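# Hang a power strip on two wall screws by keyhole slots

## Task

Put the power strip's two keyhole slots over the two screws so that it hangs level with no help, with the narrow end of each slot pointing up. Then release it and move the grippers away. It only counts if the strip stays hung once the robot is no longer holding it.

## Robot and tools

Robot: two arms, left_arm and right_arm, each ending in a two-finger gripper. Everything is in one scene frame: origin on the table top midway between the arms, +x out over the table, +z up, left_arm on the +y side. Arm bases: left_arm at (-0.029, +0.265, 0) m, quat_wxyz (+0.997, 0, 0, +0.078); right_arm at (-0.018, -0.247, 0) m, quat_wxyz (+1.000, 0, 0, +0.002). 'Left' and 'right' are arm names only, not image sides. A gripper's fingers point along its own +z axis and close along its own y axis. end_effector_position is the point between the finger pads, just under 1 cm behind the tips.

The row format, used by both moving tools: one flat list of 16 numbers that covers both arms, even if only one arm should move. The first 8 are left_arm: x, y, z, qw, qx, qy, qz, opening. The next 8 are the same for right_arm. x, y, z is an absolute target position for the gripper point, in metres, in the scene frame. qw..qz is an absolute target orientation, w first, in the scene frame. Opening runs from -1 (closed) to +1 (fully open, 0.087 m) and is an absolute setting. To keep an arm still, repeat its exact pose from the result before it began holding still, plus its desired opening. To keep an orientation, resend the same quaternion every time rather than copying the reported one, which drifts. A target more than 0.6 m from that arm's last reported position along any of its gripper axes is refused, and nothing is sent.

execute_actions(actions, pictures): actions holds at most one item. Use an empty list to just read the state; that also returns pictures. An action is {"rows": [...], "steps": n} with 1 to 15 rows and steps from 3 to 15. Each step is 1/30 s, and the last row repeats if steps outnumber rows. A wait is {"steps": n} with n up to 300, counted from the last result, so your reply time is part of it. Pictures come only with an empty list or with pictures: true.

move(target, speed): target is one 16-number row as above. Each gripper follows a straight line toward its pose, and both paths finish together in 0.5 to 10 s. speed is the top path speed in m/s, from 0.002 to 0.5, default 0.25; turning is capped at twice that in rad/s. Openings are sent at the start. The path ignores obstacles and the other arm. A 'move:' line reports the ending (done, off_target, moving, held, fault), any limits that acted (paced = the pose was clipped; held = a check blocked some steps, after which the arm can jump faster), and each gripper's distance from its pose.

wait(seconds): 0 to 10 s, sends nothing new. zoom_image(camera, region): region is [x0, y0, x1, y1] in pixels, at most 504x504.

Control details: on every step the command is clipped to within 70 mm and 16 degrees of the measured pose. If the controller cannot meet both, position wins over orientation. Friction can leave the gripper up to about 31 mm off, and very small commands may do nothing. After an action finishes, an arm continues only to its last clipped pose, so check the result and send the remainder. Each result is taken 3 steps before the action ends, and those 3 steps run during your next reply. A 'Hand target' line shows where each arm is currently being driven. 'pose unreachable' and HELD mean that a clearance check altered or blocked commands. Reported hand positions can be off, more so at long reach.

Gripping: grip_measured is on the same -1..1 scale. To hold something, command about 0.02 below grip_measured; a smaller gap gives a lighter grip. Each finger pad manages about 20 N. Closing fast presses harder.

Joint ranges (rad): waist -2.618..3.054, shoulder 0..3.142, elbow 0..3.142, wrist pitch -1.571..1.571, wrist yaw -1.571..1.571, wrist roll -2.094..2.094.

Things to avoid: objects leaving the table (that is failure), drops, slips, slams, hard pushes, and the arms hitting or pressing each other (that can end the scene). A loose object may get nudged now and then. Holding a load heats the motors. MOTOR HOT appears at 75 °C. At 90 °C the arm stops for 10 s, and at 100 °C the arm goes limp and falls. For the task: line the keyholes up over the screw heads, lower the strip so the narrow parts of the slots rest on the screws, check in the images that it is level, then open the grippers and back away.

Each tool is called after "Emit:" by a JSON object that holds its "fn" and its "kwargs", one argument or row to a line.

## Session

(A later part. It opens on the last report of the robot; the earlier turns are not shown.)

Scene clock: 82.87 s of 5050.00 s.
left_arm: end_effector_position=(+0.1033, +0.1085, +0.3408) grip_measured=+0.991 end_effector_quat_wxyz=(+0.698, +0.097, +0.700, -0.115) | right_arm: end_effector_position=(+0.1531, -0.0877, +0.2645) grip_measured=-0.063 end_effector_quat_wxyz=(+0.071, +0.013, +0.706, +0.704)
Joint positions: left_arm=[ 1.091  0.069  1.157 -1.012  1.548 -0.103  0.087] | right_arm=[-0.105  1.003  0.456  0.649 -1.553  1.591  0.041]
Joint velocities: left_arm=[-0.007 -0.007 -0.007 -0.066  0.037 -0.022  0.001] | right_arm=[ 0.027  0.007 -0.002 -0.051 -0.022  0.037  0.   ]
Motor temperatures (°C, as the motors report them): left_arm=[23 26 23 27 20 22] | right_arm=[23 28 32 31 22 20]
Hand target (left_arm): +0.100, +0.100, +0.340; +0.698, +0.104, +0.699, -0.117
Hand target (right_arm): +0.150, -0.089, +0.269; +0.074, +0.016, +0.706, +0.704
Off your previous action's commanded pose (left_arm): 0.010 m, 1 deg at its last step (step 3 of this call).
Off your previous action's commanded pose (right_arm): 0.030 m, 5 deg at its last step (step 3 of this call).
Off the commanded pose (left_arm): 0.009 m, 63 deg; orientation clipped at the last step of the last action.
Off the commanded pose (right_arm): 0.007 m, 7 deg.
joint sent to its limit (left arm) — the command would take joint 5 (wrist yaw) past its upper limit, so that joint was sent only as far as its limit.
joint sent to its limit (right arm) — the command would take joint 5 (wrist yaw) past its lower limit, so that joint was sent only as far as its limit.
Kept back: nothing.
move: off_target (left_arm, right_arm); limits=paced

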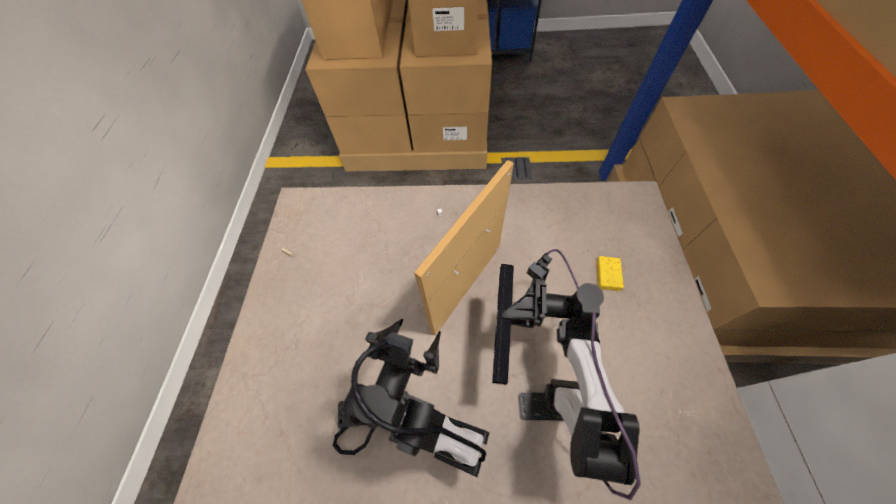

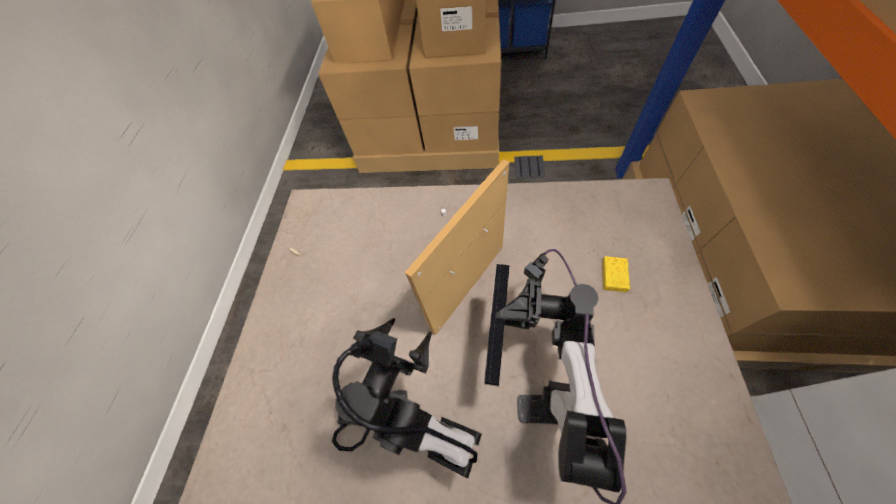

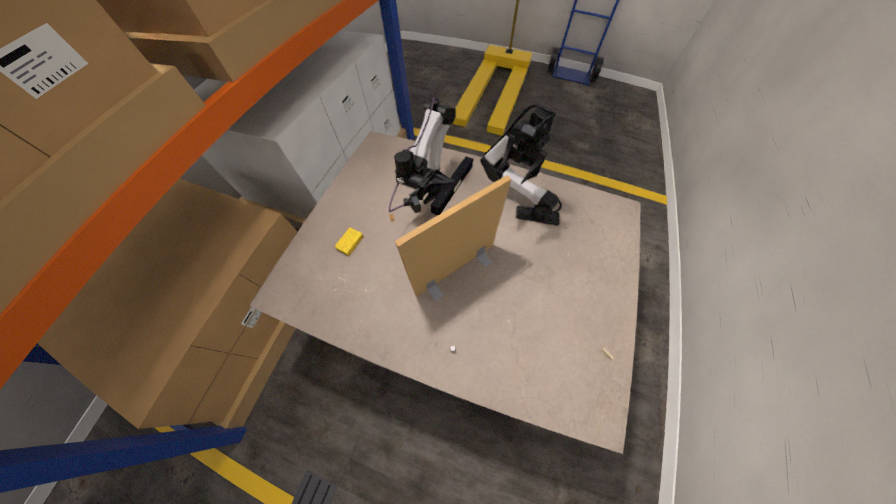

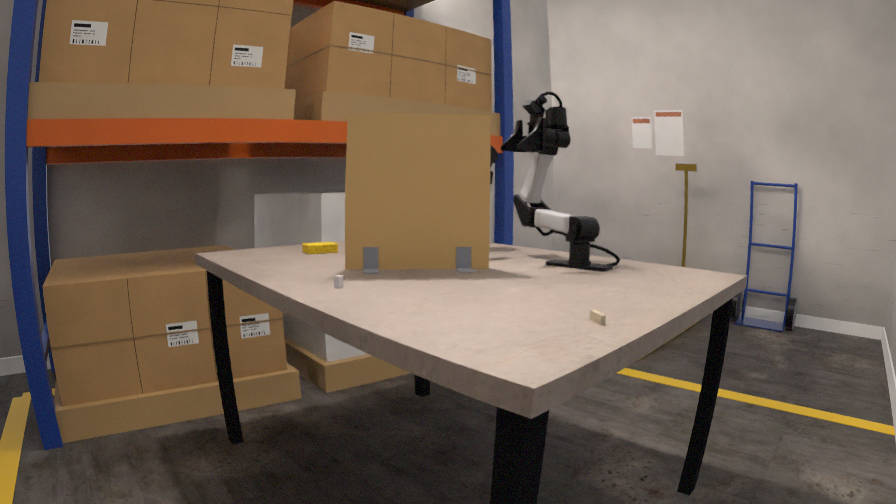

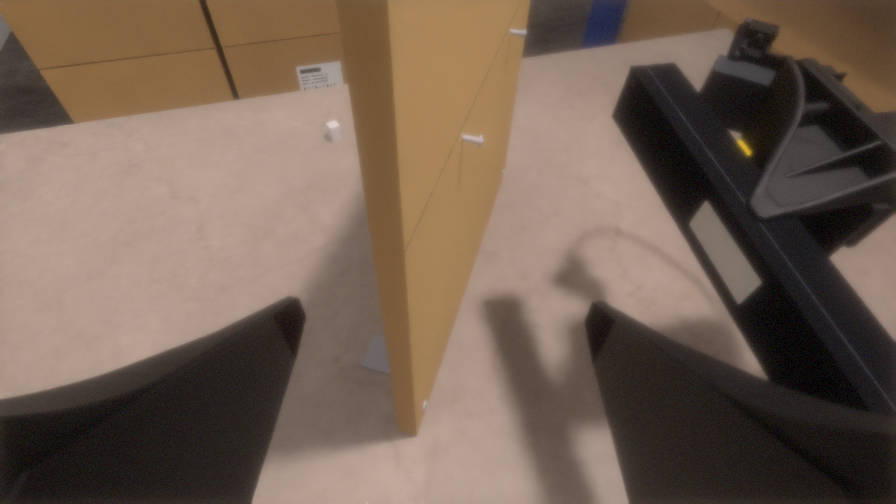

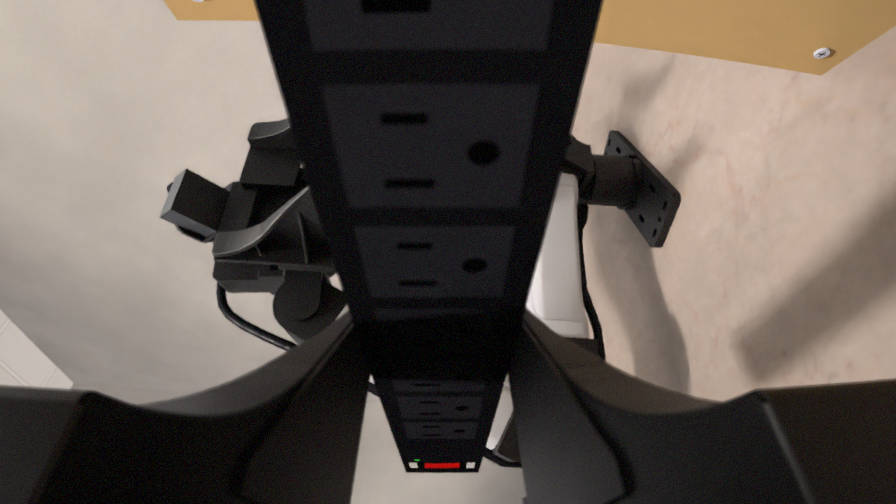

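Emit:
{"fn": "move", "kwargs": {
  "target": [0.07,0.07,0.27,0.5,-0.5,0.5,-0.5,1,0.15,-0.09,0.27,0.07,0.015,0.706,0.704,-0.3],
  "speed": 0.5
}}

Scene clock: 85.50 s of 5050.00 s.
left_arm: end_effector_position=(+0.0660, +0.0855, +0.2835) grip_measured=+0.991 end_effector_quat_wxyz=(+0.415, -0.371, +0.654, -0.513) | right_arm: end_effector_position=(+0.1512, -0.0875, +0.2598) grip_measured=-0.063 end_effector_quat_wxyz=(+0.063, +0.021, +0.707, +0.704)
Joint positions: left_arm=[ 0.838  0.015  0.986 -1.55   1.331 -0.841  0.087] | right_arm=[-0.105  0.988  0.456  0.543 -1.553  1.522  0.041]
Joint velocities: left_arm=[ 0.007  0.007 -0.007 -0.022 -0.037 -0.037 -0.   ] | right_arm=[ 0.012 -0.017 -0.007 -0.081  0.037  0.007 -0.001]
Motor temperatures (°C, as the motors report them): left_arm=[23 26 23 27 20 22] | right_arm=[23 28 32 30 22 20]
Hand target (left_arm): +0.064, +0.084, +0.280; +0.404, -0.380, +0.651, -0.519
Hand target (right_arm): +0.150, -0.089, +0.270; +0.074, +0.019, +0.707, +0.704
Off the commanded pose (left_arm): 0.021 m, 25 deg; orientation clipped at the last step of the last action.
Off the commanded pose (right_arm): 0.011 m, 1 deg.
joint sent to its limit (left arm) — the command would take joint 2 (shoulder) past its lower limit and joint 4 (wrist pitch) past its lower limit, so those joints were sent only as far as their limits.
joint sent to its limit (right arm) — the command would take joint 5 (wrist yaw) past its lower limit, so that joint was sent only as far as its limit.
Kept back: nothing.
move: off_target (left_arm, right_arm); limits=paced

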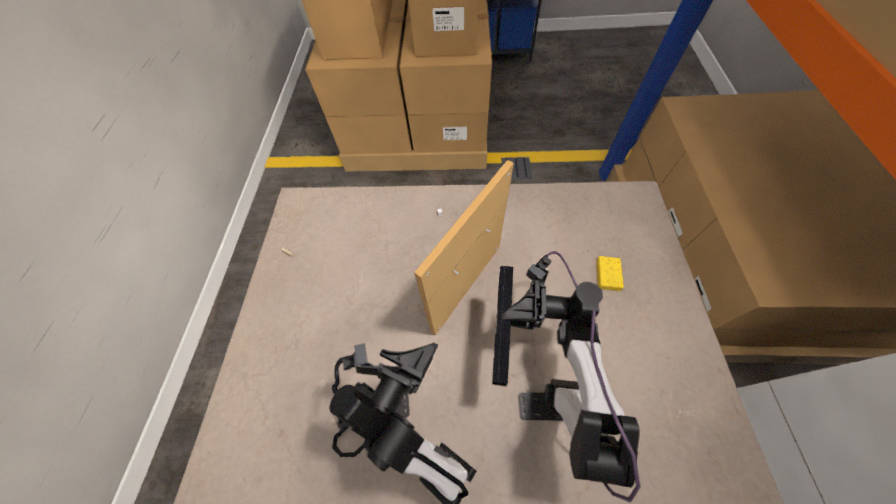

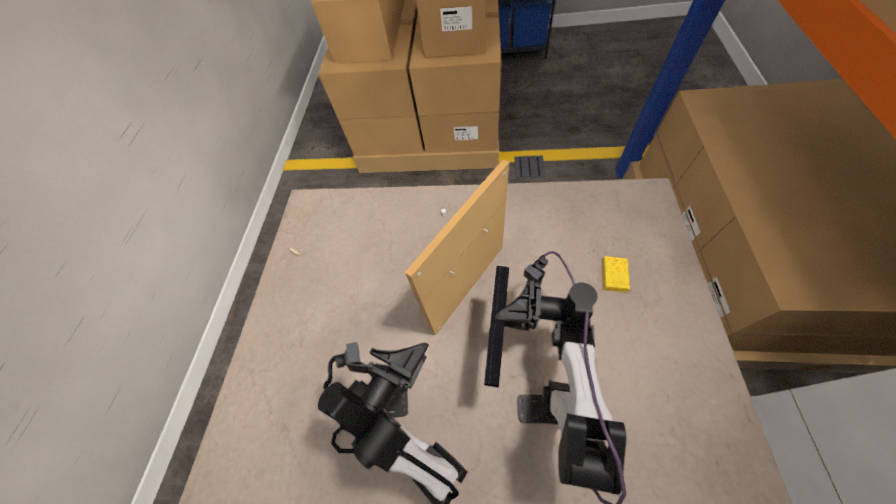

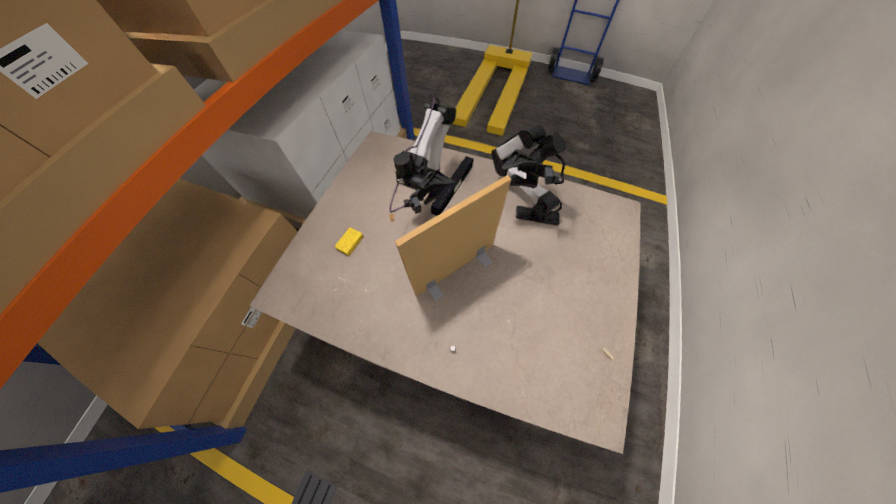

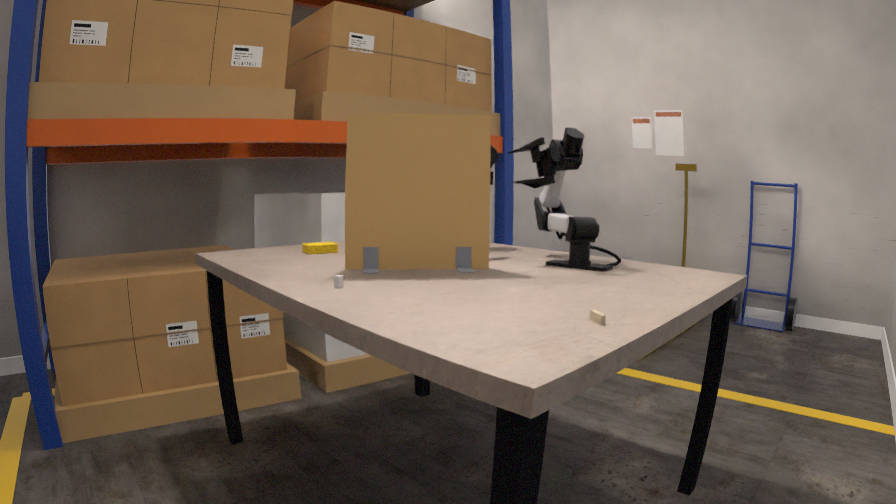

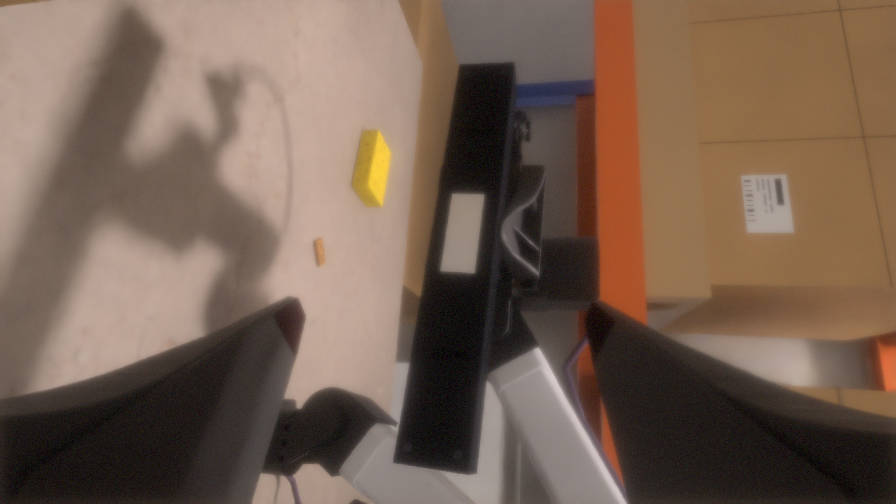

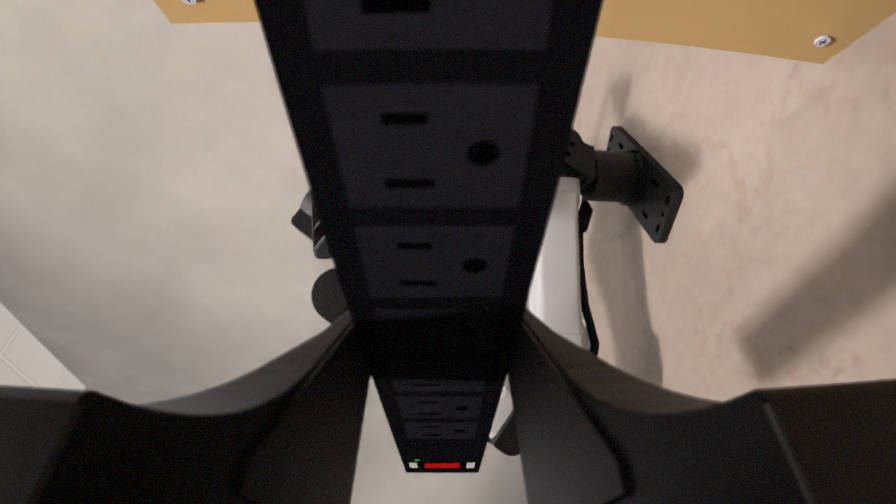

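Emit:
{"fn": "zoom_image", "kwargs": {
  "camera": "cam_left_wrist",
  "region": [380,290,520,480]
}}

Emit:
{"fn": "zoom_image", "kwargs": {
  "camera": "cam_left_wrist",
  "region": [410,50,550,290]
}}

Region (380, 290, 520, 480) of cam_left_wrist's 896x504 image, scaled by 2.653, with more detail than that image has; it fills the left 371 columns of this view, and the rest is white.

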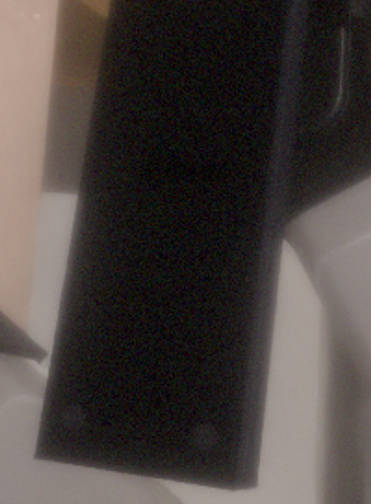

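Region (410, 50, 550, 290) of cam_left_wrist's 896x504 image, scaled by 2.100, with more detail than that image has; it fills the left 294 columns of this view, and the rest is white.

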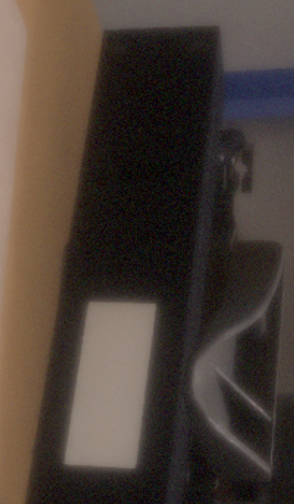

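Emit:
{"fn": "move", "kwargs": {
  "target": [0.066,0.0855,0.2835,0.415,-0.371,0.654,-0.513,1,0.33,-0.08,0.30,0.245,0.175,0.66,0.69,-0.3],
  "speed": 0.3
}}

Emit:
{"fn": "execute_actions", "kwargs": {
  "actions": [
    {"rows":[[0.066,0.0855,0.2835,0.415,-0.371,0.654,-0.513,1,0.338,-0.052,0.31,0.245,0.175,0.655,0.695,-0.3]]}
  ]
}}

Emit:
{"fn": "execute_actions", "kwargs": {
  "actions": [
    {"steps":6}
  ]
}}

Scene clock: 88.30 s of 5050.00 s.
left_arm: end_effector_position=(+0.0660, +0.0854, +0.2837) grip_measured=+0.991 end_effector_quat_wxyz=(+0.413, -0.373, +0.653, -0.514) | right_arm: end_effector_position=(+0.3241, -0.0833, +0.2665) grip_measured=-0.063 end_effector_quat_wxyz=(+0.208, +0.215, +0.676, +0.673)
Joint positions: left_arm=[ 0.838  0.015  0.986 -1.55   1.331 -0.846  0.087] | right_arm=[-0.018  1.391  0.721  0.657 -0.979  1.569  0.041]
Joint velocities: left_arm=[ 0.012 -0.002  0.007 -0.007 -0.007 -0.007 -0.   ] | right_arm=[-0.002 -0.002 -0.007 -0.007  0.051 -0.022 -0.002]
Motor temperatures (°C, as the motors report them): left_arm=[23 26 23 27 20 22] | right_arm=[23 27 32 30 22 20]
Hand target (left_arm): +0.066, +0.085, +0.284; +0.415, -0.371, +0.654, -0.513
Hand target (right_arm): +0.327, -0.080, +0.300; +0.244, +0.175, +0.658, +0.691
Off the commanded pose (left_arm): 0.000 m, 0 deg.
Off the commanded pose (right_arm): 0.034 m, 7 deg.
Kept back: nothing.
move: off_target (right_arm)

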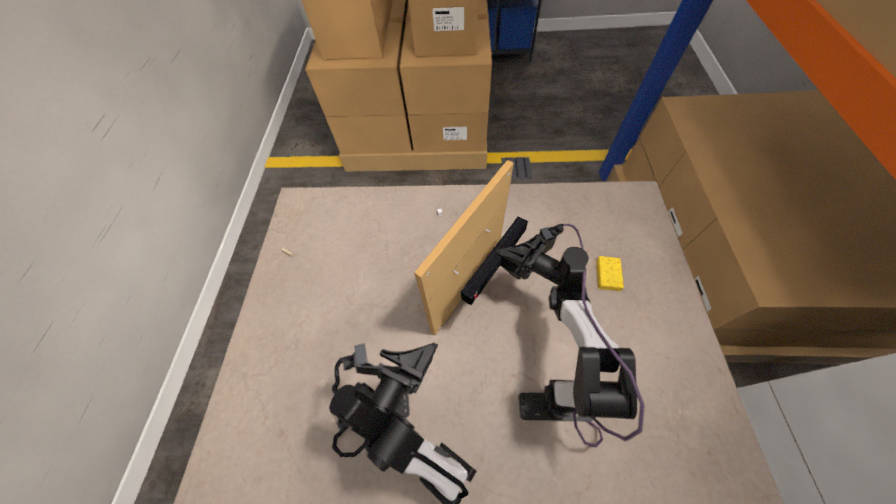

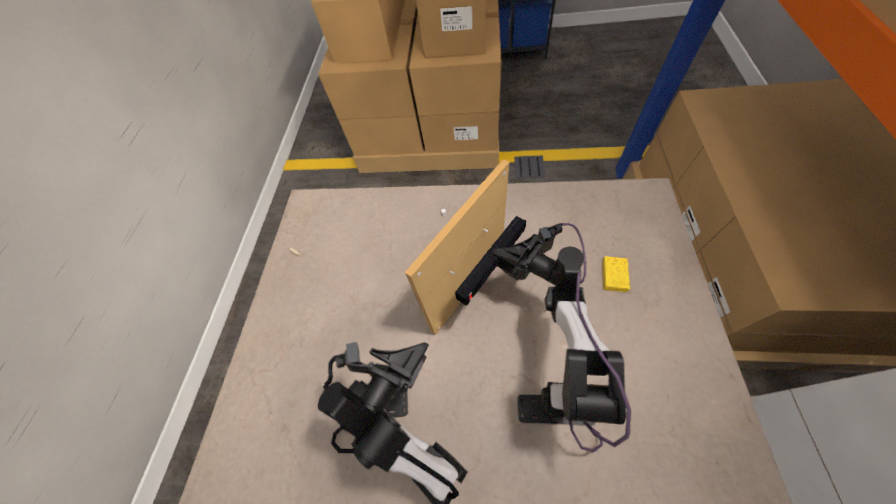

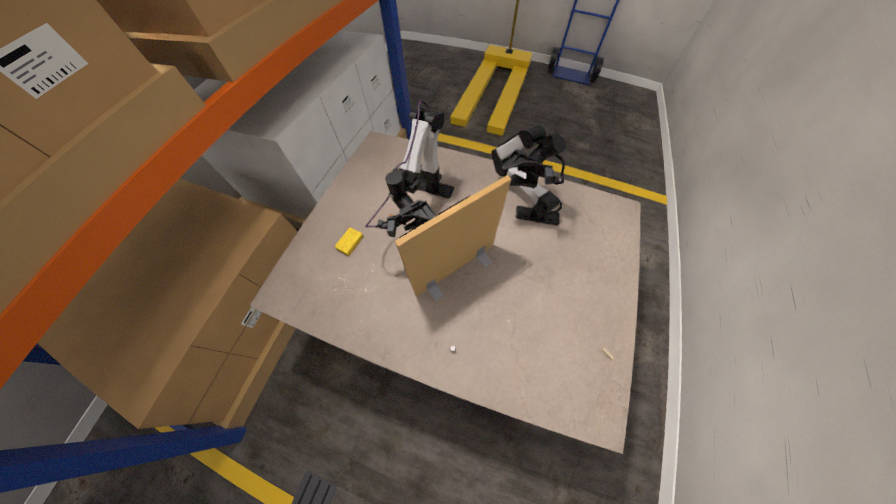

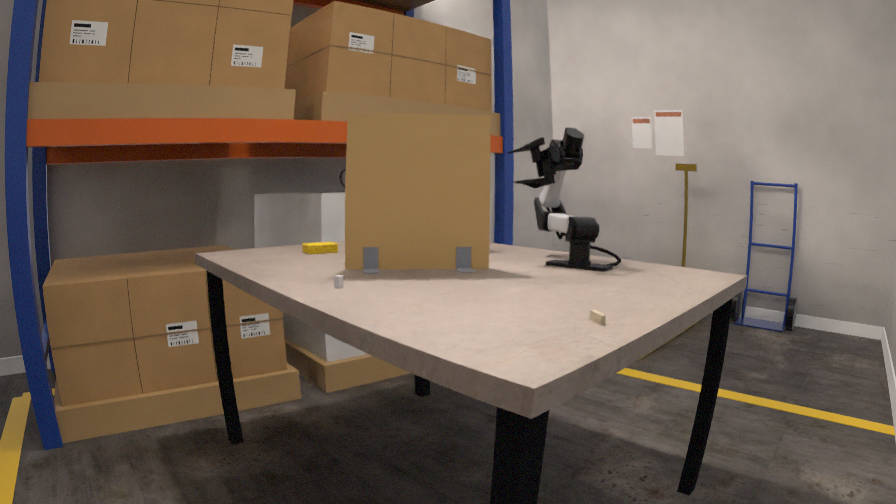

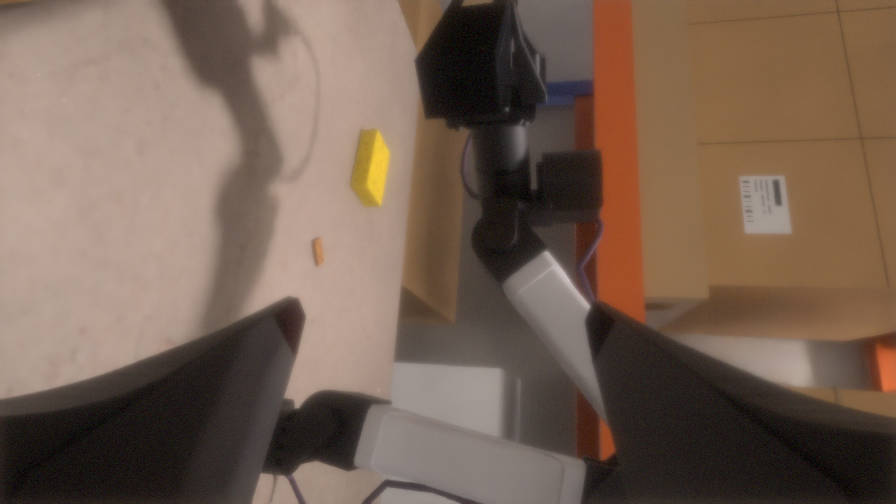

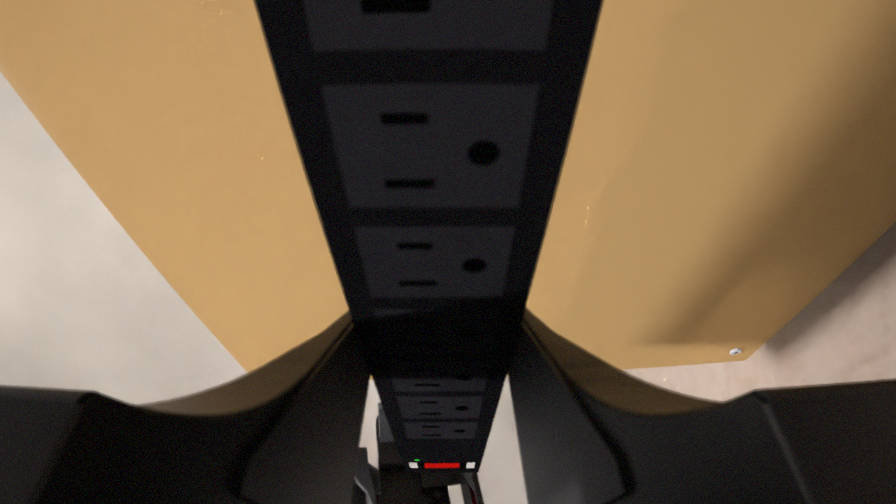

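Scene clock: 88.70 s of 5050.00 s.
left_arm: end_effector_position=(+0.0660, +0.0854, +0.2837) grip_measured=+0.991 end_effector_quat_wxyz=(+0.413, -0.373, +0.653, -0.514) | right_arm: end_effector_position=(+0.3299, -0.0528, +0.2770) grip_measured=-0.063 end_effector_quat_wxyz=(+0.209, +0.202, +0.675, +0.678)
Joint positions: left_arm=[ 0.838  0.015  0.986 -1.55   1.331 -0.846  0.087] | right_arm=[ 0.086  1.418  0.775  0.654 -0.893  1.57   0.041]
Joint velocities: left_arm=[-0.012  0.007 -0.007 -0.022 -0.022 -0.007  0.001] | right_arm=[-0.002  0.022 -0.017  0.037  0.081  0.037 -0.   ]
Motor temperatures (°C, as the motors report them): left_arm=[23 26 23 27 20 22] | right_arm=[23 27 32 30 22 20]
Steps of this call (steps 1 to 12: the first 12 steps of this action). Readings (end_effector_position):
1: left_arm (+0.0660, +0.0854, +0.2837) | right_arm (+0.3251, -0.0805, +0.2673)
2: left_arm (+0.0660, +0.0854, +0.2837) | right_arm (+0.3266, -0.0746, +0.2689)
4: left_arm (+0.0660, +0.0854, +0.2837) | right_arm (+0.3260, -0.0608, +0.2732)
8: left_arm (+0.0660, +0.0854, +0.2837) | right_arm (+0.3259, -0.0519, +0.2778)
12: the state above

Scene clock: 88.90 s of 5050.00 s.
left_arm: end_effector_position=(+0.0660, +0.0854, +0.2837) grip_measured=+0.991 end_effector_quat_wxyz=(+0.413, -0.373, +0.653, -0.514) | right_arm: end_effector_position=(+0.3318, -0.0533, +0.2754) grip_measured=-0.063 end_effector_quat_wxyz=(+0.210, +0.207, +0.675, +0.676)
Joint positions: left_arm=[ 0.838  0.015  0.986 -1.55   1.331 -0.846  0.087] | right_arm=[ 0.086  1.421  0.775  0.649 -0.884  1.57   0.041]
Joint velocities: left_arm=[-0.002  0.002 -0.002 -0.022 -0.007  0.007 -0.001] | right_arm=[ 0.007  0.002 -0.007  0.081 -0.066  0.007  0.   ]
Motor temperatures (°C, as the motors report them): left_arm=[23 26 23 27 20 22] | right_arm=[23 27 32 30 22 20]
Hand target (left_arm): +0.066, +0.086, +0.284; +0.415, -0.371, +0.654, -0.513
Hand target (right_arm): +0.335, -0.053, +0.310; +0.244, +0.175, +0.653, +0.695
Off the commanded pose (left_arm): 0.000 m, 0 deg.
Off the commanded pose (right_arm): 0.035 m, 6 deg.
Kept back: nothing.
Steps of this call (steps 1 to 3: the last 3 steps of your previous action; steps 4 to 6: nothing new was sent). Readings (end_effector_position):
1: left_arm (+0.0660, +0.0854, +0.2837) | right_arm (+0.3305, -0.0530, +0.2765)
2: left_arm (+0.0660, +0.0854, +0.2837) | right_arm (+0.3309, -0.0530, +0.2761)
4: left_arm (+0.0660, +0.0854, +0.2837) | right_arm (+0.3316, -0.0532, +0.2755)
6: the state above

Need x .339, z .269.

Emit:
{"fn": "execute_actions", "kwargs": {
  "actions": [
    {"rows":[[0.066,0.0855,0.2835,0.415,-0.371,0.654,-0.513,1,0.345,-0.052,0.304,0.245,0.175,0.655,0.695,-0.3]]}
  ]
}}

Emit:
{"fn": "execute_actions", "kwargs": {
  "actions": [
    {"rows":[[0.066,0.0855,0.2835,0.415,-0.371,0.654,-0.513,1,0.345,-0.035,0.304,0.245,0.175,0.655,0.695,-0.3]]}
  ]
}}

Scene clock: 89.37 s of 5050.00 s.
left_arm: end_effector_position=(+0.0660, +0.0854, +0.2837) grip_measured=+0.991 end_effector_quat_wxyz=(+0.413, -0.373, +0.653, -0.514) | right_arm: end_effector_position=(+0.3403, -0.0530, +0.2648) grip_measured=-0.063 end_effector_quat_wxyz=(+0.203, +0.217, +0.679, +0.671)
Joint positions: left_arm=[ 0.838  0.015  0.986 -1.55   1.331 -0.846  0.087] | right_arm=[ 0.086  1.463  0.785  0.651 -0.879  1.567  0.041]
Joint velocities: left_arm=[-0.012  0.012 -0.012  0.037 -0.037 -0.022 -0.   ] | right_arm=[ 0.012 -0.002  0.002 -0.022  0.007  0.022 -0.   ]
Motor temperatures (°C, as the motors report them): left_arm=[23 26 23 27 20 22] | right_arm=[23 27 33 30 22 20]
Steps of this call (steps 1 to 2: nothing new was sent; steps 3 to 14: the first 12 steps of this action). Readings (end_effector_position):
3: left_arm (+0.0660, +0.0854, +0.2837) | right_arm (+0.3327, -0.0533, +0.2745)
4: left_arm (+0.0660, +0.0854, +0.2837) | right_arm (+0.3344, -0.0531, +0.2736)
6: left_arm (+0.0660, +0.0854, +0.2837) | right_arm (+0.3379, -0.0530, +0.2695)
10: left_arm (+0.0660, +0.0854, +0.2837) | right_arm (+0.3403, -0.0530, +0.2649)
14: the state above

Scene clock: 89.87 s of 5050.00 s.
left_arm: end_effector_position=(+0.0660, +0.0854, +0.2837) grip_measured=+0.991 end_effector_quat_wxyz=(+0.413, -0.373, +0.653, -0.514) | right_arm: end_effector_position=(+0.3389, -0.0427, +0.2646) grip_measured=-0.063 end_effector_quat_wxyz=(+0.202, +0.216, +0.680, +0.671)
Joint positions: left_arm=[ 0.838  0.015  0.986 -1.55   1.331 -0.846  0.087] | right_arm=[ 0.12   1.463  0.785  0.65  -0.846  1.566  0.041]
Joint velocities: left_arm=[ 0.002  0.007  0.007  0.037 -0.051  0.022  0.001] | right_arm=[ 0.007 -0.012  0.002 -0.066  0.022  0.051 -0.   ]
Motor temperatures (°C, as the motors report them): left_arm=[23 26 23 27 20 22] | right_arm=[23 27 33 31 22 20]
Off your previous action's commanded pose (left_arm): 0.000 m, 0 deg at its last step (step 3 of this call).
Off your previous action's commanded pose (right_arm): 0.039 m, 8 deg at its last step (step 3 of this call).
Steps of this call (steps 1 to 3: the last 3 steps of your previous action; steps 4 to 15: the first 12 steps of this action). Readings (end_effector_position):
4: left_arm (+0.0660, +0.0854, +0.2837) | right_arm (+0.3406, -0.0515, +0.2648)
5: left_arm (+0.0660, +0.0854, +0.2837) | right_arm (+0.3408, -0.0488, +0.2647)
7: left_arm (+0.0660, +0.0854, +0.2837) | right_arm (+0.3389, -0.0427, +0.2647)
11: left_arm (+0.0660, +0.0854, +0.2837) | right_arm (+0.3389, -0.0427, +0.2646)
15: the state above

Raise via wrist pitch (+0.027).

Emit:
{"fn": "execute_actions", "kwargs": {
  "actions": [
    {"rows":[[0.066,0.0855,0.2835,0.415,-0.371,0.654,-0.513,1,0.345,-0.052,0.309,0.253,0.165,0.651,0.70,-0.3]]}
  ]
}}

Emit:
{"fn": "execute_actions", "kwargs": {
  "actions": [
    {"rows":[[0.066,0.0855,0.2835,0.415,-0.371,0.654,-0.513,1,0.345,-0.035,0.309,0.253,0.165,0.651,0.70,-0.3]]}
  ]
}}

Scene clock: 90.37 s of 5050.00 s.
left_arm: end_effector_position=(+0.0660, +0.0854, +0.2837) grip_measured=+0.991 end_effector_quat_wxyz=(+0.413, -0.373, +0.653, -0.514) | right_arm: end_effector_position=(+0.3410, -0.0512, +0.2648) grip_measured=-0.063 end_effector_quat_wxyz=(+0.206, +0.218, +0.679, +0.670)
Joint positions: left_arm=[ 0.838  0.015  0.986 -1.55   1.331 -0.846  0.087] | right_arm=[ 0.093  1.463  0.785  0.652 -0.866  1.563  0.041]
Joint velocities: left_arm=[-0.002  0.002 -0.007 -0.007 -0.066  0.007 -0.002] | right_arm=[-0.007  0.007 -0.002  0.007  0.066 -0.007  0.001]
Motor temperatures (°C, as the motors report them): left_arm=[23 26 23 27 20 22] | right_arm=[23 27 33 31 22 20]
Off your previous action's commanded pose (left_arm): 0.000 m, 0 deg at its last step (step 3 of this call).
Off your previous action's commanded pose (right_arm): 0.041 m, 8 deg at its last step (step 3 of this call).
Steps of this call (steps 1 to 3: the last 3 steps of your previous action; steps 4 to 15: the first 12 steps of this action). Readings (end_effector_position):
4: left_arm (+0.0660, +0.0854, +0.2837) | right_arm (+0.3389, -0.0438, +0.2646)
5: left_arm (+0.0660, +0.0854, +0.2837) | right_arm (+0.3391, -0.0454, +0.2646)
7: left_arm (+0.0660, +0.0854, +0.2837) | right_arm (+0.3404, -0.0489, +0.2645)
11: left_arm (+0.0660, +0.0854, +0.2837) | right_arm (+0.3417, -0.0515, +0.2647)
15: the state above

Scene clock: 90.87 s of 5050.00 s.
left_arm: end_effector_position=(+0.0660, +0.0854, +0.2837) grip_measured=+0.991 end_effector_quat_wxyz=(+0.413, -0.373, +0.653, -0.514) | right_arm: end_effector_position=(+0.3391, -0.0428, +0.2650) grip_measured=-0.063 end_effector_quat_wxyz=(+0.205, +0.215, +0.680, +0.671)
Joint positions: left_arm=[ 0.838  0.015  0.986 -1.55   1.331 -0.846  0.087] | right_arm=[ 0.12   1.463  0.785  0.653 -0.845  1.563  0.041]
Joint velocities: left_arm=[-0.007  0.012  0.007 -0.11  -0.007  0.007  0.   ] | right_arm=[ 0.002 -0.012 -0.007  0.007 -0.095 -0.037 -0.001]
Motor temperatures (°C, as the motors report them): left_arm=[23 26 23 27 20 22] | right_arm=[23 27 33 31 22 20]
Off your previous action's commanded pose (left_arm): 0.000 m, 0 deg at its last step (step 3 of this call).
Off your previous action's commanded pose (right_arm): 0.044 m, 9 deg at its last step (step 3 of this call).
Steps of this call (steps 1 to 3: the last 3 steps of your previous action; steps 4 to 15: the first 12 steps of this action). Readings (end_effector_position):
4: left_arm (+0.0660, +0.0854, +0.2837) | right_arm (+0.3409, -0.0500, +0.2649)
5: left_arm (+0.0660, +0.0854, +0.2837) | right_arm (+0.3408, -0.0476, +0.2650)
7: left_arm (+0.0660, +0.0854, +0.2837) | right_arm (+0.3391, -0.0428, +0.2650)
11: left_arm (+0.0660, +0.0854, +0.2837) | right_arm (+0.3391, -0.0428, +0.2650)
15: the state above

Backlash now taken up; repeat.

Emit:
{"fn": "execute_actions", "kwargs": {
  "actions": [
    {"rows":[[0.066,0.0855,0.2835,0.415,-0.371,0.654,-0.513,1,0.345,-0.052,0.3135,0.26,0.156,0.647,0.704,-0.3]]}
  ]
}}

Emit:
{"fn": "execute_actions", "kwargs": {
  "actions": [
    {"rows":[[0.066,0.0855,0.2835,0.415,-0.371,0.654,-0.513,1,0.345,-0.035,0.3135,0.26,0.156,0.647,0.704,-0.3]]}
  ]
}}

Scene clock: 91.37 s of 5050.00 s.
left_arm: end_effector_position=(+0.0660, +0.0854, +0.2837) grip_measured=+0.991 end_effector_quat_wxyz=(+0.413, -0.373, +0.653, -0.514) | right_arm: end_effector_position=(+0.3404, -0.0512, +0.2684) grip_measured=-0.063 end_effector_quat_wxyz=(+0.213, +0.208, +0.676, +0.674)
Joint positions: left_arm=[ 0.838  0.015  0.986 -1.55   1.331 -0.846  0.087] | right_arm=[ 0.092  1.463  0.785  0.675 -0.871  1.561  0.041]
Joint velocities: left_arm=[ 0.002 -0.017  0.002 -0.022  0.037 -0.066  0.   ] | right_arm=[ 0.002  0.007 -0.002  0.007  0.037 -0.007  0.001]
Motor temperatures (°C, as the motors report them): left_arm=[23 26 23 27 20 22] | right_arm=[23 27 33 31 22 20]
Off your previous action's commanded pose (left_arm): 0.000 m, 0 deg at its last step (step 3 of this call).
Off your previous action's commanded pose (right_arm): 0.045 m, 9 deg at its last step (step 3 of this call).
Steps of this call (steps 1 to 3: the last 3 steps of your previous action; steps 4 to 15: the first 12 steps of this action). Readings (end_effector_position):
4: left_arm (+0.0660, +0.0854, +0.2837) | right_arm (+0.3390, -0.0438, +0.2651)
5: left_arm (+0.0660, +0.0854, +0.2837) | right_arm (+0.3391, -0.0454, +0.2653)
7: left_arm (+0.0660, +0.0854, +0.2837) | right_arm (+0.3404, -0.0490, +0.2661)
11: left_arm (+0.0660, +0.0854, +0.2837) | right_arm (+0.3414, -0.0516, +0.2675)
15: the state above

Scene clock: 91.87 s of 5050.00 s.
left_arm: end_effector_position=(+0.0660, +0.0854, +0.2837) grip_measured=+0.991 end_effector_quat_wxyz=(+0.413, -0.373, +0.653, -0.514) | right_arm: end_effector_position=(+0.3378, -0.0412, +0.2695) grip_measured=-0.063 end_effector_quat_wxyz=(+0.212, +0.202, +0.677, +0.676)
Joint positions: left_arm=[ 0.838  0.015  0.986 -1.55   1.331 -0.846  0.087] | right_arm=[ 0.124  1.463  0.786  0.68  -0.849  1.56   0.041]
Joint velocities: left_arm=[ 0.002  0.007  0.002  0.007 -0.022 -0.007 -0.001] | right_arm=[ 0.012 -0.012  0.002  0.037 -0.037  0.007 -0.   ]
Motor temperatures (°C, as the motors report them): left_arm=[23 26 23 27 20 22] | right_arm=[23 27 33 31 22 20]
Off your previous action's commanded pose (left_arm): 0.000 m, 0 deg at its last step (step 3 of this call).
Off your previous action's commanded pose (right_arm): 0.045 m, 9 deg at its last step (step 3 of this call).
Steps of this call (steps 1 to 3: the last 3 steps of your previous action; steps 4 to 15: the first 12 steps of this action). Readings (end_effector_position):
4: left_arm (+0.0660, +0.0854, +0.2837) | right_arm (+0.3402, -0.0499, +0.2690)
5: left_arm (+0.0660, +0.0854, +0.2837) | right_arm (+0.3401, -0.0477, +0.2691)
7: left_arm (+0.0660, +0.0854, +0.2837) | right_arm (+0.3381, -0.0422, +0.2691)
11: left_arm (+0.0660, +0.0854, +0.2837) | right_arm (+0.3378, -0.0412, +0.2695)
15: the state above

Emit:
{"fn": "execute_actions", "kwargs": {
  "actions": [
    {"rows":[[0.066,0.0855,0.2835,0.415,-0.371,0.654,-0.513,1,0.351,-0.032,0.317,0.255,0.163,0.647,0.704,-0.3]]}
  ]
}}

Scene clock: 92.37 s of 5050.00 s.
left_arm: end_effector_position=(+0.0660, +0.0854, +0.2837) grip_measured=+0.991 end_effector_quat_wxyz=(+0.413, -0.373, +0.653, -0.514) | right_arm: end_effector_position=(+0.3379, -0.0405, +0.2698) grip_measured=-0.063 end_effector_quat_wxyz=(+0.206, +0.199, +0.679, +0.676)
Joint positions: left_arm=[ 0.838  0.015  0.986 -1.55   1.331 -0.846  0.087] | right_arm=[ 0.123  1.469  0.798  0.67  -0.863  1.558  0.041]
Joint velocities: left_arm=[-0.002 -0.007 -0.002 -0.037 -0.022 -0.081 -0.001] | right_arm=[ 0.007  0.002 -0.002 -0.037  0.022  0.051 -0.   ]
Motor temperatures (°C, as the motors report them): left_arm=[23 26 22 27 20 22] | right_arm=[23 27 33 31 22 20]
Off your previous action's commanded pose (left_arm): 0.000 m, 0 deg at its last step (step 3 of this call).
Off your previous action's commanded pose (right_arm): 0.045 m, 9 deg at its last step (step 3 of this call).
Steps of this call (steps 1 to 3: the last 3 steps of your previous action; steps 4 to 15: the first 12 steps of this action). Readings (end_effector_position):
4: left_arm (+0.0660, +0.0854, +0.2837) | right_arm (+0.3380, -0.0409, +0.2697)
5: left_arm (+0.0660, +0.0854, +0.2837) | right_arm (+0.3379, -0.0406, +0.2699)
7: left_arm (+0.0660, +0.0854, +0.2837) | right_arm (+0.3379, -0.0405, +0.2698)
11: left_arm (+0.0660, +0.0854, +0.2837) | right_arm (+0.3379, -0.0405, +0.2698)
15: the state above

Emit:
{"fn": "execute_actions", "kwargs": {
  "actions": [
    {"rows":[[0.066,0.0855,0.2835,0.415,-0.371,0.654,-0.513,1,0.346,-0.047,0.316,0.25,0.17,0.647,0.704,-0.3]]}
  ]
}}

Emit:
{"fn": "execute_actions", "kwargs": {
  "actions": [
    {"rows":[[0.066,0.0855,0.2835,0.415,-0.371,0.654,-0.513,1,0.348,-0.033,0.316,0.25,0.17,0.647,0.704,-0.3]]}
  ]
}}

Scene clock: 92.87 s of 5050.00 s.
left_arm: end_effector_position=(+0.0660, +0.0854, +0.2837) grip_measured=+0.991 end_effector_quat_wxyz=(+0.413, -0.373, +0.653, -0.514) | right_arm: end_effector_position=(+0.3384, -0.0424, +0.2703) grip_measured=-0.063 end_effector_quat_wxyz=(+0.203, +0.203, +0.678, +0.677)
Joint positions: left_arm=[ 0.838  0.015  0.986 -1.55   1.331 -0.846  0.087] | right_arm=[ 0.117  1.469  0.798  0.67  -0.868  1.57   0.041]
Joint velocities: left_arm=[-0.007  0.007  0.002  0.051 -0.051 -0.051 -0.   ] | right_arm=[-0.017 -0.002 -0.012 -0.007  0.037  0.022 -0.001]
Motor temperatures (°C, as the motors report them): left_arm=[23 26 22 27 20 22] | right_arm=[23 27 33 31 22 20]
Off your previous action's commanded pose (left_arm): 0.000 m, 0 deg at its last step (step 3 of this call).
Off your previous action's commanded pose (right_arm): 0.050 m, 8 deg at its last step (step 3 of this call).
Steps of this call (steps 1 to 3: the last 3 steps of your previous action; steps 4 to 15: the first 12 steps of this action). Readings (end_effector_position):
4: left_arm (+0.0660, +0.0854, +0.2837) | right_arm (+0.3381, -0.0415, +0.2698)
5: left_arm (+0.0660, +0.0854, +0.2837) | right_arm (+0.3385, -0.0422, +0.2699)
7: left_arm (+0.0660, +0.0854, +0.2837) | right_arm (+0.3384, -0.0424, +0.2701)
11: left_arm (+0.0660, +0.0854, +0.2837) | right_arm (+0.3384, -0.0424, +0.2703)
15: the state above

Scene clock: 93.37 s of 5050.00 s.
left_arm: end_effector_position=(+0.0660, +0.0854, +0.2837) grip_measured=+0.991 end_effector_quat_wxyz=(+0.413, -0.373, +0.653, -0.514) | right_arm: end_effector_position=(+0.3388, -0.0410, +0.2713) grip_measured=-0.063 end_effector_quat_wxyz=(+0.204, +0.204, +0.677, +0.677)
Joint positions: left_arm=[ 0.838  0.015  0.986 -1.55   1.331 -0.846  0.087] | right_arm=[ 0.122  1.469  0.8    0.67  -0.861  1.571  0.041]
Joint velocities: left_arm=[-0.007 -0.022 -0.007  0.066 -0.037 -0.051 -0.   ] | right_arm=[-0.002 -0.022  0.007 -0.037  0.022 -0.007  0.   ]
Motor temperatures (°C, as the motors report them): left_arm=[23 26 22 27 20 22] | right_arm=[23 27 33 31 22 20]
Off your previous action's commanded pose (left_arm): 0.000 m, 0 deg at its last step (step 3 of this call).
Off your previous action's commanded pose (right_arm): 0.046 m, 8 deg at its last step (step 3 of this call).
Steps of this call (steps 1 to 3: the last 3 steps of your previous action; steps 4 to 15: the first 12 steps of this action). Readings (end_effector_position):
4: left_arm (+0.0660, +0.0854, +0.2837) | right_arm (+0.3386, -0.0417, +0.2710)
5: left_arm (+0.0660, +0.0854, +0.2837) | right_arm (+0.3388, -0.0410, +0.2713)
7: left_arm (+0.0660, +0.0854, +0.2837) | right_arm (+0.3388, -0.0410, +0.2713)
11: left_arm (+0.0660, +0.0854, +0.2837) | right_arm (+0.3388, -0.0410, +0.2713)
15: the state above

Emit:
{"fn": "execute_actions", "kwargs": {
  "actions": [
    {"rows":[[0.066,0.0855,0.2835,0.415,-0.371,0.654,-0.513,1,0.346,-0.045,0.316,0.244,0.178,0.647,0.704,-0.3]]}
  ]
}}

Emit:
{"fn": "execute_actions", "kwargs": {
  "actions": [
    {"rows":[[0.066,0.0855,0.2835,0.415,-0.371,0.654,-0.513,1,0.348,-0.033,0.316,0.244,0.178,0.647,0.704,-0.3]]}
  ]
}}

Scene clock: 93.87 s of 5050.00 s.
left_arm: end_effector_position=(+0.0660, +0.0854, +0.2837) grip_measured=+0.991 end_effector_quat_wxyz=(+0.413, -0.373, +0.653, -0.514) | right_arm: end_effector_position=(+0.3390, -0.0415, +0.2715) grip_measured=-0.063 end_effector_quat_wxyz=(+0.201, +0.207, +0.676, +0.678)
Joint positions: left_arm=[ 0.838  0.015  0.986 -1.55   1.331 -0.846  0.087] | right_arm=[ 0.12   1.469  0.8    0.669 -0.862  1.579  0.041]
Joint velocities: left_arm=[-0.007 -0.002 -0.002 -0.007 -0.051  0.051 -0.002] | right_arm=[-0.007  0.002 -0.007 -0.007 -0.022  0.022 -0.   ]
Motor temperatures (°C, as the motors report them): left_arm=[23 26 22 27 20 22] | right_arm=[23 27 34 31 22 20]
Off your previous action's commanded pose (left_arm): 0.000 m, 0 deg at its last step (step 3 of this call).
Off your previous action's commanded pose (right_arm): 0.046 m, 8 deg at its last step (step 3 of this call).
Steps of this call (steps 1 to 3: the last 3 steps of your previous action; steps 4 to 15: the first 12 steps of this action). Readings (end_effector_position):
4: left_arm (+0.0660, +0.0854, +0.2837) | right_arm (+0.3390, -0.0415, +0.2712)
5: left_arm (+0.0660, +0.0854, +0.2837) | right_arm (+0.3390, -0.0415, +0.2713)
7: left_arm (+0.0660, +0.0854, +0.2837) | right_arm (+0.3390, -0.0415, +0.2714)
11: left_arm (+0.0660, +0.0854, +0.2837) | right_arm (+0.3390, -0.0415, +0.2715)
15: the state above

Scene clock: 94.37 s of 5050.00 s.
left_arm: end_effector_position=(+0.0660, +0.0854, +0.2837) grip_measured=+0.991 end_effector_quat_wxyz=(+0.413, -0.373, +0.653, -0.514) | right_arm: end_effector_position=(+0.3390, -0.0412, +0.2715) grip_measured=-0.063 end_effector_quat_wxyz=(+0.202, +0.207, +0.676, +0.678)
Joint positions: left_arm=[ 0.838  0.015  0.986 -1.55   1.331 -0.846  0.087] | right_arm=[ 0.121  1.469  0.8    0.669 -0.86   1.579  0.041]
Joint velocities: left_arm=[ 0.002 -0.002  0.007 -0.051 -0.11  -0.007  0.   ] | right_arm=[ 0.002 -0.022  0.007  0.051  0.022 -0.081 -0.   ]
Motor temperatures (°C, as the motors report them): left_arm=[23 26 22 27 20 22] | right_arm=[23 27 34 32 22 20]
Off your previous action's commanded pose (left_arm): 0.000 m, 0 deg at its last step (step 3 of this call).
Off your previous action's commanded pose (right_arm): 0.045 m, 7 deg at its last step (step 3 of this call).
Steps of this call (steps 1 to 3: the last 3 steps of your previous action; steps 4 to 15: the first 12 steps of this action). Readings (end_effector_position):
4: left_arm (+0.0660, +0.0854, +0.2837) | right_arm (+0.3390, -0.0412, +0.2715)
5: left_arm (+0.0660, +0.0854, +0.2837) | right_arm (+0.3390, -0.0412, +0.2715)
7: left_arm (+0.0660, +0.0854, +0.2837) | right_arm (+0.3390, -0.0412, +0.2715)
11: left_arm (+0.0660, +0.0854, +0.2837) | right_arm (+0.3390, -0.0412, +0.2715)
15: the state above

Once more, with a little raise.

Emit:
{"fn": "execute_actions", "kwargs": {
  "actions": [
    {"rows":[[0.066,0.0855,0.2835,0.415,-0.371,0.654,-0.513,1,0.345,-0.045,0.319,0.238,0.184,0.645,0.706,-0.3]]}
  ]
}}

Emit:
{"fn": "execute_actions", "kwargs": {
  "actions": [
    {"rows":[[0.066,0.0855,0.2835,0.415,-0.371,0.654,-0.513,1,0.347,-0.033,0.319,0.238,0.184,0.645,0.706,-0.3]]}
  ]
}}

Scene clock: 94.87 s of 5050.00 s.
left_arm: end_effector_position=(+0.0660, +0.0854, +0.2837) grip_measured=+0.991 end_effector_quat_wxyz=(+0.413, -0.373, +0.653, -0.514) | right_arm: end_effector_position=(+0.3390, -0.0415, +0.2715) grip_measured=-0.063 end_effector_quat_wxyz=(+0.200, +0.208, +0.676, +0.678)
Joint positions: left_arm=[ 0.838  0.015  0.986 -1.55   1.331 -0.846  0.087] | right_arm=[ 0.12   1.469  0.8    0.669 -0.862  1.581  0.041]
Joint velocities: left_arm=[-0.002  0.002 -0.012 -0.007  0.022 -0.007  0.001] | right_arm=[ 0.002 -0.017 -0.007 -0.081 -0.007  0.066 -0.001]
Motor temperatures (°C, as the motors report them): left_arm=[23 26 22 27 20 22] | right_arm=[23 27 34 32 22 20]
Off your previous action's commanded pose (left_arm): 0.000 m, 0 deg at its last step (step 3 of this call).
Off your previous action's commanded pose (right_arm): 0.046 m, 7 deg at its last step (step 3 of this call).
Steps of this call (steps 1 to 3: the last 3 steps of your previous action; steps 4 to 15: the first 12 steps of this action). Readings (end_effector_position):
4: left_arm (+0.0660, +0.0854, +0.2837) | right_arm (+0.3390, -0.0415, +0.2715)
5: left_arm (+0.0660, +0.0854, +0.2837) | right_arm (+0.3390, -0.0415, +0.2715)
7: left_arm (+0.0660, +0.0854, +0.2837) | right_arm (+0.3390, -0.0415, +0.2715)
11: left_arm (+0.0660, +0.0854, +0.2837) | right_arm (+0.3390, -0.0415, +0.2715)
15: the state above

Scene clock: 95.37 s of 5050.00 s.
left_arm: end_effector_position=(+0.0660, +0.0854, +0.2837) grip_measured=+0.991 end_effector_quat_wxyz=(+0.413, -0.373, +0.653, -0.514) | right_arm: end_effector_position=(+0.3389, -0.0411, +0.2715) grip_measured=-0.063 end_effector_quat_wxyz=(+0.200, +0.208, +0.676, +0.678)
Joint positions: left_arm=[ 0.838  0.015  0.986 -1.55   1.331 -0.846  0.087] | right_arm=[ 0.122  1.469  0.8    0.669 -0.86   1.581  0.041]
Joint velocities: left_arm=[ 0.012 -0.007  0.022  0.007  0.007 -0.051 -0.   ] | right_arm=[ 0.007  0.002 -0.012 -0.007 -0.037 -0.051  0.   ]
Motor temperatures (°C, as the motors report them): left_arm=[23 26 22 27 20 22] | right_arm=[23 27 34 32 22 20]
Off your previous action's commanded pose (left_arm): 0.000 m, 0 deg at its last step (step 3 of this call).
Off your previous action's commanded pose (right_arm): 0.048 m, 7 deg at its last step (step 3 of this call).
Steps of this call (steps 1 to 3: the last 3 steps of your previous action; steps 4 to 15: the first 12 steps of this action). Readings (end_effector_position):
4: left_arm (+0.0660, +0.0854, +0.2837) | right_arm (+0.3389, -0.0411, +0.2715)
5: left_arm (+0.0660, +0.0854, +0.2837) | right_arm (+0.3389, -0.0411, +0.2715)
7: left_arm (+0.0660, +0.0854, +0.2837) | right_arm (+0.3389, -0.0411, +0.2715)
11: left_arm (+0.0660, +0.0854, +0.2837) | right_arm (+0.3389, -0.0411, +0.2715)
15: the state above


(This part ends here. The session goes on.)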